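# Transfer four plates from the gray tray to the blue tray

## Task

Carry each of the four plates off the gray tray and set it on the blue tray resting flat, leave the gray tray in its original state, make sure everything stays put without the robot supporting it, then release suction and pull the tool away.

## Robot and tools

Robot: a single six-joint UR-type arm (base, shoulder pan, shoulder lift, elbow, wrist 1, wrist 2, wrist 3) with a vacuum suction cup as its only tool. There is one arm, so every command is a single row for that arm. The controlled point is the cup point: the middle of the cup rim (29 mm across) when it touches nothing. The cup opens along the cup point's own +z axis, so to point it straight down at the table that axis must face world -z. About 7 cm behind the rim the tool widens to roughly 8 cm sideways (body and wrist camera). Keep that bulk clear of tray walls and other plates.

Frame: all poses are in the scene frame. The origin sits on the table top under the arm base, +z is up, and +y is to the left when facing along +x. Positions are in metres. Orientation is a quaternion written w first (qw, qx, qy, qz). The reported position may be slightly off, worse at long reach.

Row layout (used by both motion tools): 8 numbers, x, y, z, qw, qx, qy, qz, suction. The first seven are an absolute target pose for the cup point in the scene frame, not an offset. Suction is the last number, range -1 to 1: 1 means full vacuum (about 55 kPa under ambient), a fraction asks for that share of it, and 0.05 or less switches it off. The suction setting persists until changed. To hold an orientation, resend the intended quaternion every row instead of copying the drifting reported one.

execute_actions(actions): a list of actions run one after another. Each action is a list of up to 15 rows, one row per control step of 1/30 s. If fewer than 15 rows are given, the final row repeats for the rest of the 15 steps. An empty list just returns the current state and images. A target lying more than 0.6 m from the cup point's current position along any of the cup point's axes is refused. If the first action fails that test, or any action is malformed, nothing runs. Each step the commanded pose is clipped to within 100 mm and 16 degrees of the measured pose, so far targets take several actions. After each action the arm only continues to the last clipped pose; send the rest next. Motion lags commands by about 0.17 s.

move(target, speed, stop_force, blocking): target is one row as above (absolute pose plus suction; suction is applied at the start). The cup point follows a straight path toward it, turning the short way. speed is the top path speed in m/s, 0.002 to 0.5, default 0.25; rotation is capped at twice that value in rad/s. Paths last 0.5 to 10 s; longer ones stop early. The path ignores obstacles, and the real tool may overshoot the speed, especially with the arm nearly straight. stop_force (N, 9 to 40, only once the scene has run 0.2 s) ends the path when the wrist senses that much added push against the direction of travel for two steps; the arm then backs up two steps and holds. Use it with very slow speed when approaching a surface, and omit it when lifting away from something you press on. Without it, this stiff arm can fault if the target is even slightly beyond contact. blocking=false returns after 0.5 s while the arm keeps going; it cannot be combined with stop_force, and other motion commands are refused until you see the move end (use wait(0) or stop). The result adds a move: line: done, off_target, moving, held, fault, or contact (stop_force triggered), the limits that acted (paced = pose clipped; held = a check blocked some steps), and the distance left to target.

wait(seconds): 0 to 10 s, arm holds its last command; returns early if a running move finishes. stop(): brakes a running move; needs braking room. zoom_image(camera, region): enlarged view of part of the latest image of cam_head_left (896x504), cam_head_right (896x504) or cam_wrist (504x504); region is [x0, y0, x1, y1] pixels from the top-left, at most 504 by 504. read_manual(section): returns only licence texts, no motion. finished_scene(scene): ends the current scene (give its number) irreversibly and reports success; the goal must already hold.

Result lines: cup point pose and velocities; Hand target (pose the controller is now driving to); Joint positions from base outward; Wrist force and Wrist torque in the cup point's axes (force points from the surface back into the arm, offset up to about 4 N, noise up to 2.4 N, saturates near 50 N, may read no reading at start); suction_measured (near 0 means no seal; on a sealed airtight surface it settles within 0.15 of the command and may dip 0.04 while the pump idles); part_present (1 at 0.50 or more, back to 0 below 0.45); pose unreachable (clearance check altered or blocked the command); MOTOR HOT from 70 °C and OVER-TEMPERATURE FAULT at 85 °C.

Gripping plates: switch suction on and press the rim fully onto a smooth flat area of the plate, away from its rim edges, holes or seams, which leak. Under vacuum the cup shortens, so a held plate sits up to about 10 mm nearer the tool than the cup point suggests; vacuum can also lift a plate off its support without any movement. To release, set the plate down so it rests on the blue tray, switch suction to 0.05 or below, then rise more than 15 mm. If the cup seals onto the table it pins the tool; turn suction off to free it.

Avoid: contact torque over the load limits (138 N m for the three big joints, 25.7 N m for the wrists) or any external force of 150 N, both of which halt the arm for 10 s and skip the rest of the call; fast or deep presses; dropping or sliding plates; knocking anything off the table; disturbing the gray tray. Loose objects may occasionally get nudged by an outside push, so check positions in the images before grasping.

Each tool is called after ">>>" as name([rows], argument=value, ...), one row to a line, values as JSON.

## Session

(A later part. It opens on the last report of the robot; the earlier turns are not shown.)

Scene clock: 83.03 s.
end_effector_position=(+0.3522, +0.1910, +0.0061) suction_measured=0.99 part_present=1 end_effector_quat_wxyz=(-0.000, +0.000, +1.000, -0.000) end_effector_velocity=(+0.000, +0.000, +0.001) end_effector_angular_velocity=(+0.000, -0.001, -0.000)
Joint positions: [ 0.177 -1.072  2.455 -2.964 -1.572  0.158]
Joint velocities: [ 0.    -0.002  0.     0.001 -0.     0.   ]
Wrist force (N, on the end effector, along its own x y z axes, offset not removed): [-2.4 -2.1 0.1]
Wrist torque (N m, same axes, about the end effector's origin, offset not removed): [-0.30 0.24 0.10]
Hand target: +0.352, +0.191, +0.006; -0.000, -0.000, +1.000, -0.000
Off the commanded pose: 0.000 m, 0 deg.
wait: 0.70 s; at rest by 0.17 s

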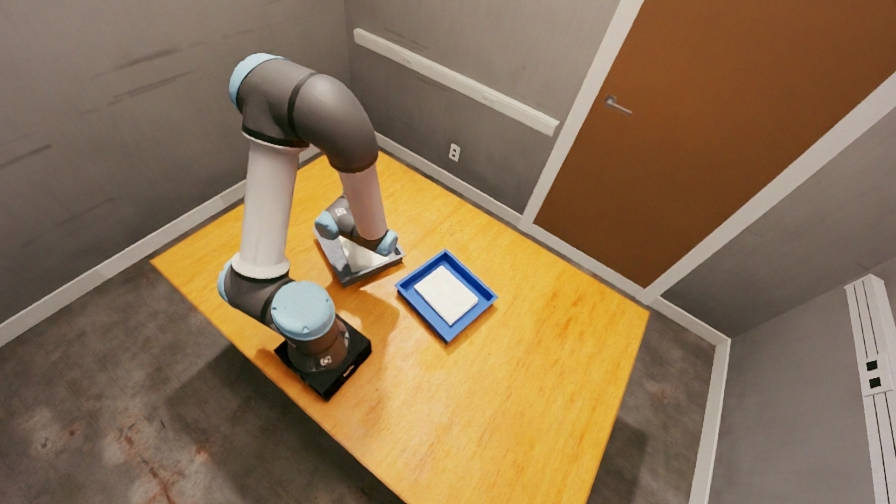

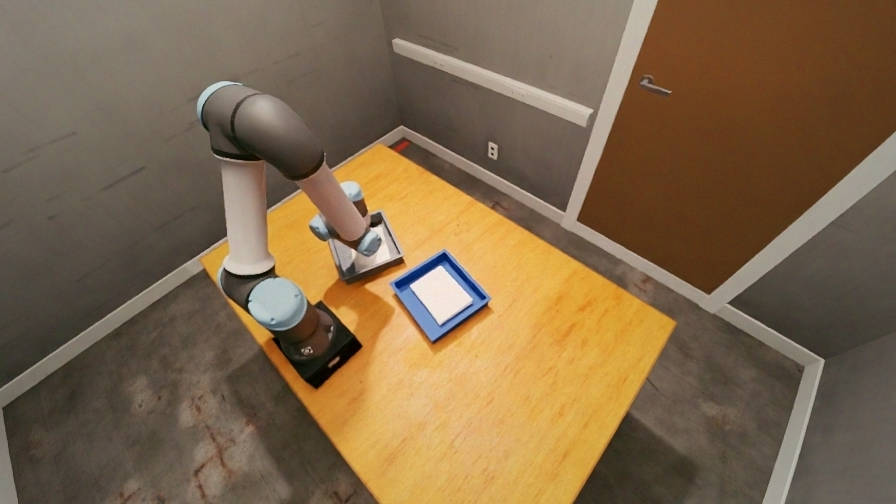

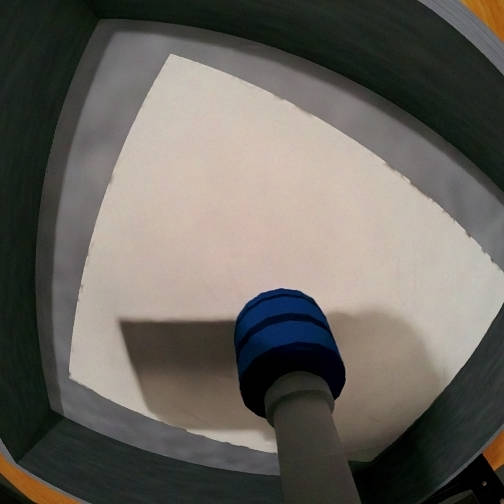

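>>> move(target=[0.352,0.194,0.08,0,0,1,0,1], speed=0.15)

>>> move(target=[0.38,-0.136,0.08,0,-0.156,0.988,0,1], speed=0.4)

>>> move(target=[0.38,-0.136,0.0201,0,-0.156,0.988,0,1], speed=0.1)

>>> execute_actions([
  [[0.38,-0.136,0.023,0,-0.156,0.988,0,0]],
])

>>> move(target=[0.38,-0.1,0.2,0,-0.156,0.988,0,0])

Scene clock: 89.77 s.
end_effector_position=(+0.3518, +0.1940, +0.0799) suction_measured=1.00 part_present=1 end_effector_quat_wxyz=(+0.000, -0.000, +1.000, +0.000) end_effector_velocity=(+0.001, -0.000, +0.003) end_effector_angular_velocity=(-0.001, -0.000, -0.000)
Joint positions: [ 0.185 -1.329  2.437 -2.689 -1.572  0.167]
Joint velocities: [-0.001 -0.008 -0.002  0.01  -0.001 -0.   ]
Wrist force (N, on the end effector, along its own x y z axes, offset not removed): [-0.3 2.6 0.4]
Wrist torque (N m, same axes, about the end effector's origin, offset not removed): [0.27 0.00 -0.06]
Hand target: +0.352, +0.194, +0.080; +0.000, +0.000, +1.000, +0.000
Off the commanded pose: 0.000 m, 0 deg.
move: done

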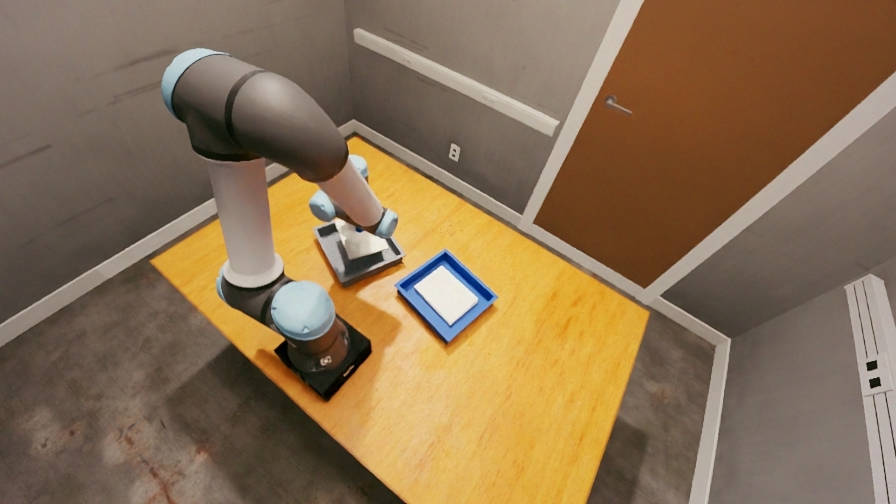

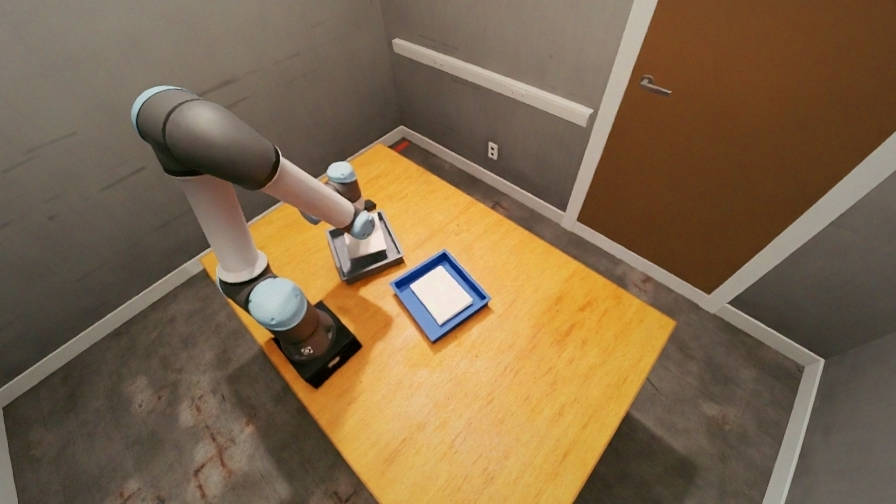

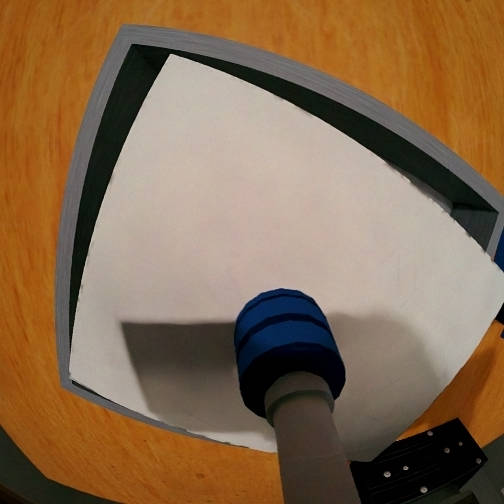

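Scene clock: 91.30 s.
end_effector_position=(+0.3793, -0.1370, +0.0801) suction_measured=0.98 part_present=1 end_effector_quat_wxyz=(-0.001, -0.156, +0.988, -0.002) end_effector_velocity=(+0.001, -0.002, -0.000) end_effector_angular_velocity=(+0.002, -0.001, +0.004)
Joint positions: [-0.667 -1.328  2.433 -2.685 -1.567 -0.998]
Joint velocities: [-0.004  0.003 -0.004  0.002  0.002 -0.008]
Wrist force (N, on the end effector, along its own x y z axes, offset not removed): [-3.0 0.8 1.2]
Wrist torque (N m, same axes, about the end effector's origin, offset not removed): [0.02 0.38 0.06]
Hand target: +0.379, -0.137, +0.080; -0.001, -0.156, +0.988, -0.002
Off the commanded pose: 0.001 m, 0 deg.
move: done

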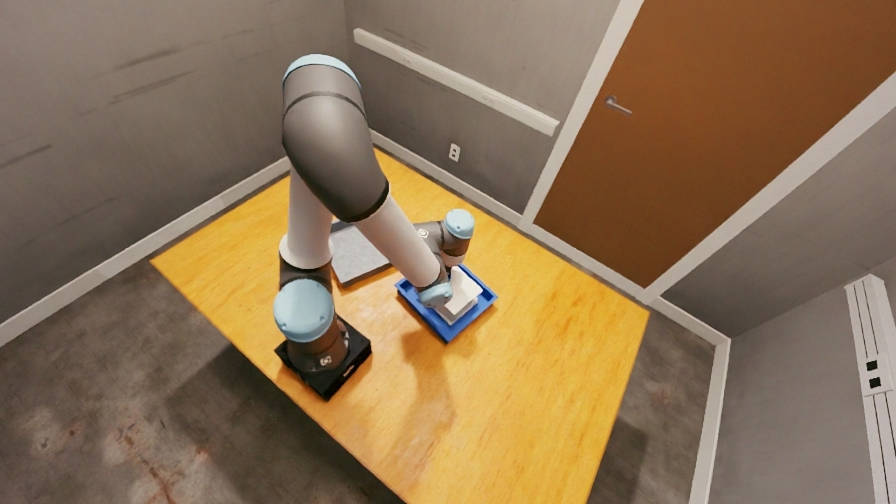

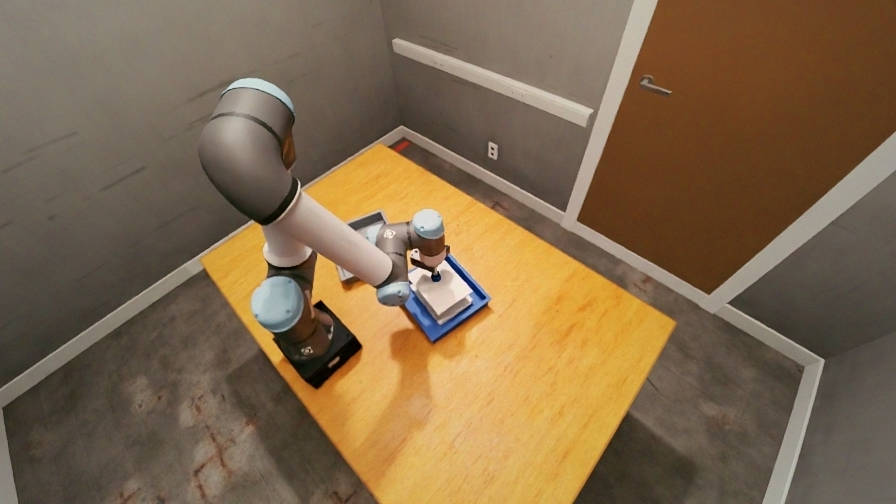

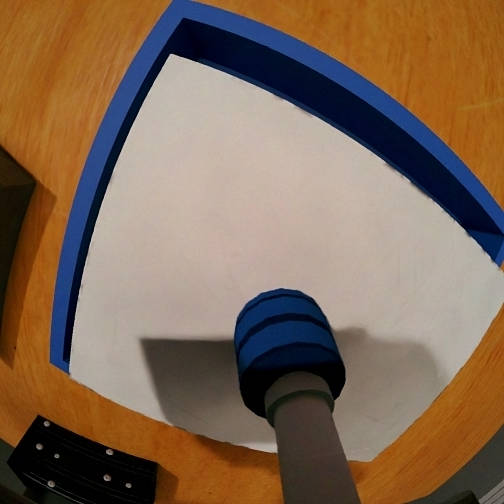

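Scene clock: 92.40 s.
end_effector_position=(+0.3800, -0.1360, +0.0202) suction_measured=0.99 part_present=1 end_effector_quat_wxyz=(-0.000, -0.156, +0.988, +0.000) end_effector_velocity=(+0.001, -0.000, -0.002) end_effector_angular_velocity=(-0.001, -0.001, +0.001)
Joint positions: [-0.665 -1.122  2.448 -2.904 -1.564 -0.996]
Joint velocities: [ 0.001  0.007 -0.001 -0.008 -0.    -0.   ]
Wrist force (N, on the end effector, along its own x y z axes, offset not removed): [-1.0 1.8 -1.4]
Wrist torque (N m, same axes, about the end effector's origin, offset not removed): [0.20 0.15 0.06]
Hand target: +0.380, -0.136, +0.020; +0.000, -0.156, +0.988, +0.000
Off the commanded pose: 0.000 m, 0 deg.
move: done

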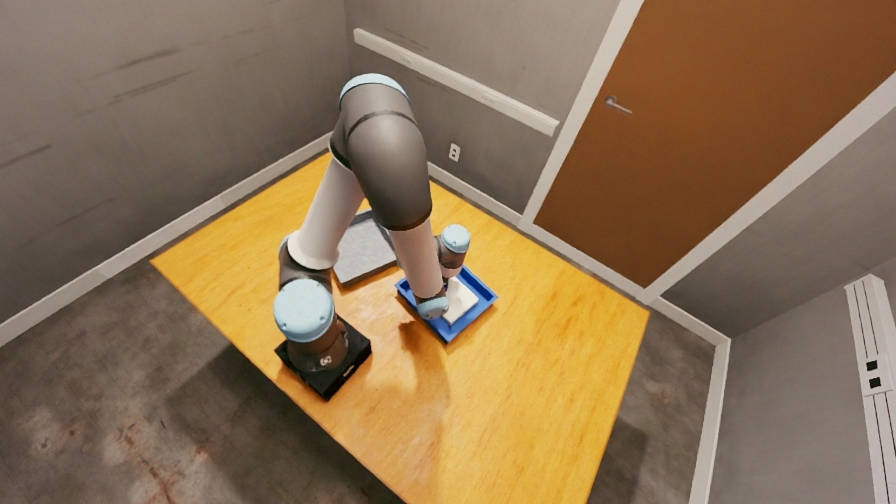

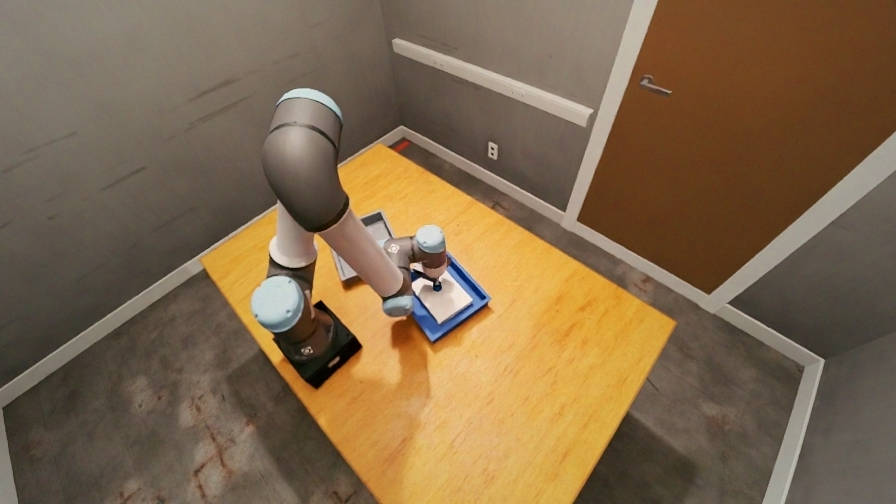

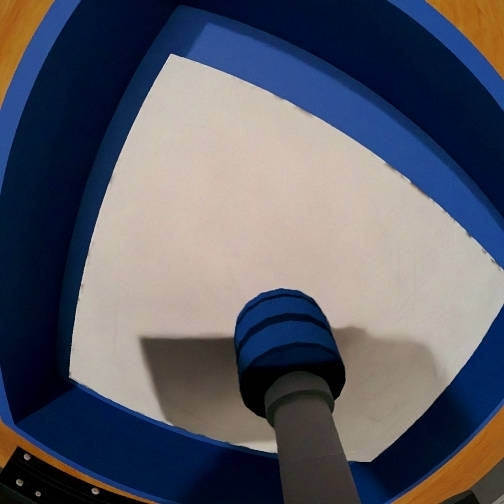

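Scene clock: 92.90 s.
end_effector_position=(+0.3800, -0.1360, +0.0230) suction_measured=0.00 part_present=0 end_effector_quat_wxyz=(+0.000, -0.156, +0.988, -0.000) end_effector_velocity=(-0.001, +0.001, -0.000) end_effector_angular_velocity=(+0.001, +0.002, +0.000)
Joint positions: [-0.665 -1.133  2.448 -2.895 -1.564 -0.996]
Joint velocities: [ 0.     0.     0.001  0.001  0.    -0.   ]
Wrist force (N, on the end effector, along its own x y z axes, offset not removed): [-1.6 2.1 -6.4]
Wrist torque (N m, same axes, about the end effector's origin, offset not removed): [0.22 0.31 0.09]
Hand target: +0.380, -0.136, +0.023; +0.000, -0.156, +0.988, -0.000
Off the commanded pose: 0.000 m, 0 deg.

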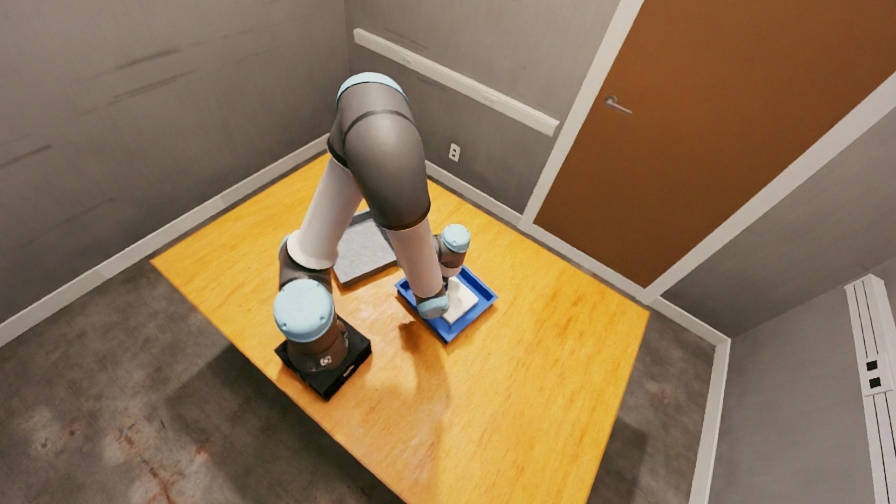

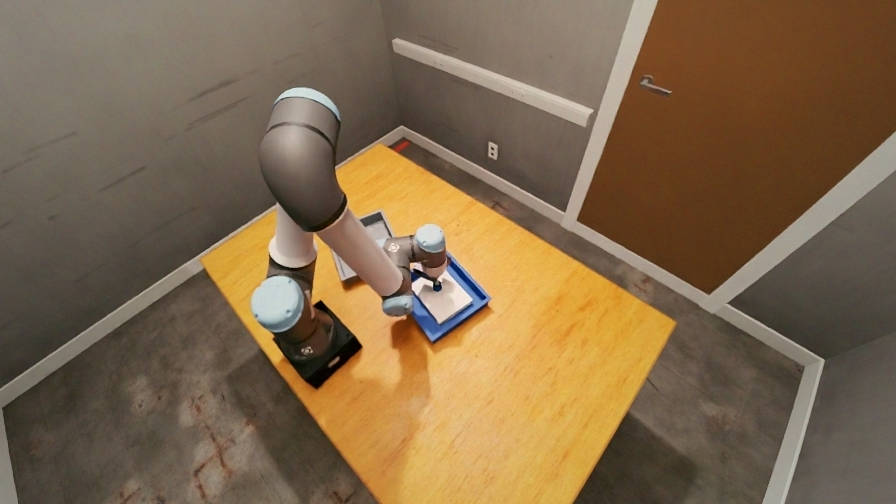

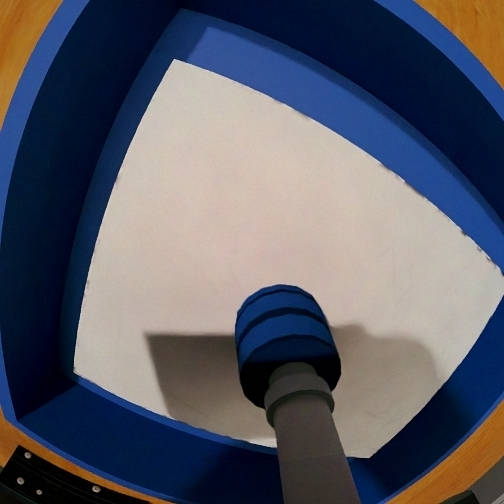

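Scene clock: 94.27 s.
end_effector_position=(+0.3798, -0.0997, +0.2001) suction_measured=0.00 part_present=0 end_effector_quat_wxyz=(+0.000, -0.156, +0.988, +0.000) end_effector_velocity=(-0.000, +0.000, +0.001) end_effector_angular_velocity=(+0.002, +0.003, -0.001)
Joint positions: [-0.591 -1.675  2.335 -2.239 -1.564 -0.922]
Joint velocities: [ 0.    -0.001 -0.003  0.008 -0.     0.001]
Wrist force (N, on the end effector, along its own x y z axes, offset not removed): [0.0 1.5 2.6]
Wrist torque (N m, same axes, about the end effector's origin, offset not removed): [0.03 0.12 -0.03]
Hand target: +0.380, -0.100, +0.200; +0.000, -0.156, +0.988, +0.000
Off the commanded pose: 0.000 m, 0 deg.
move: done

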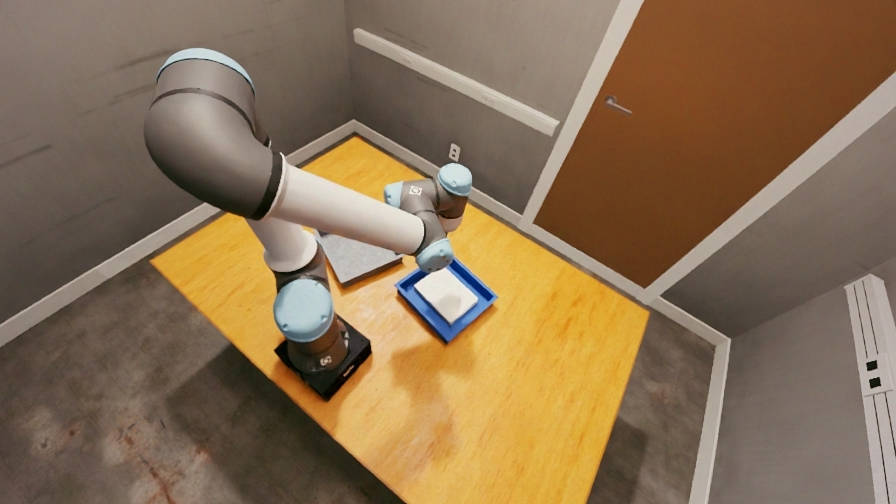

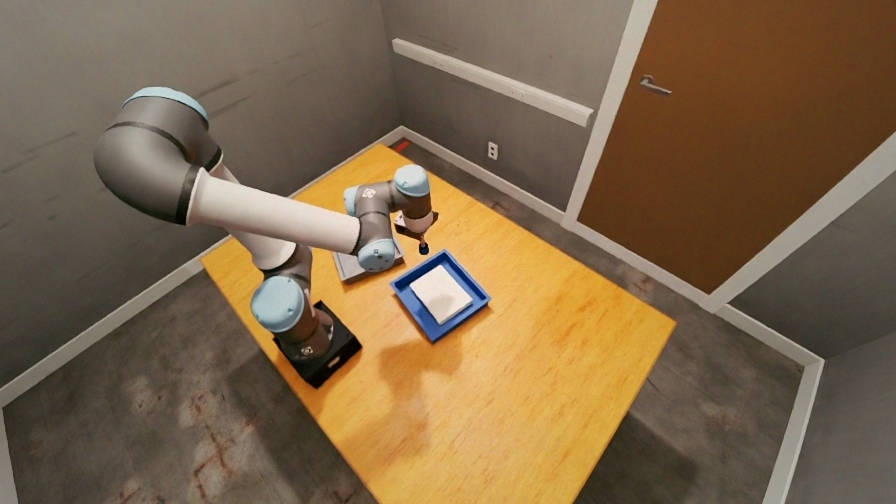

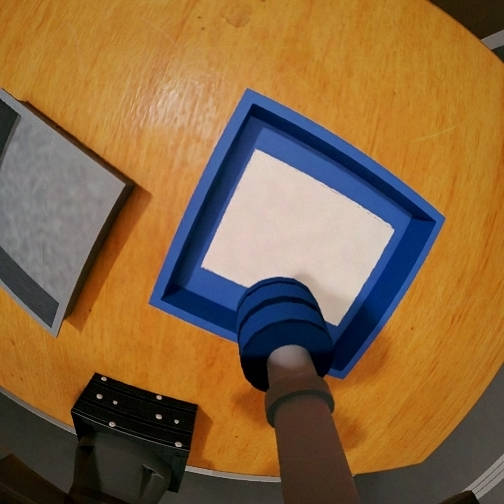

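>>> finished_scene(scene=1)

The scene is finished: the task was done.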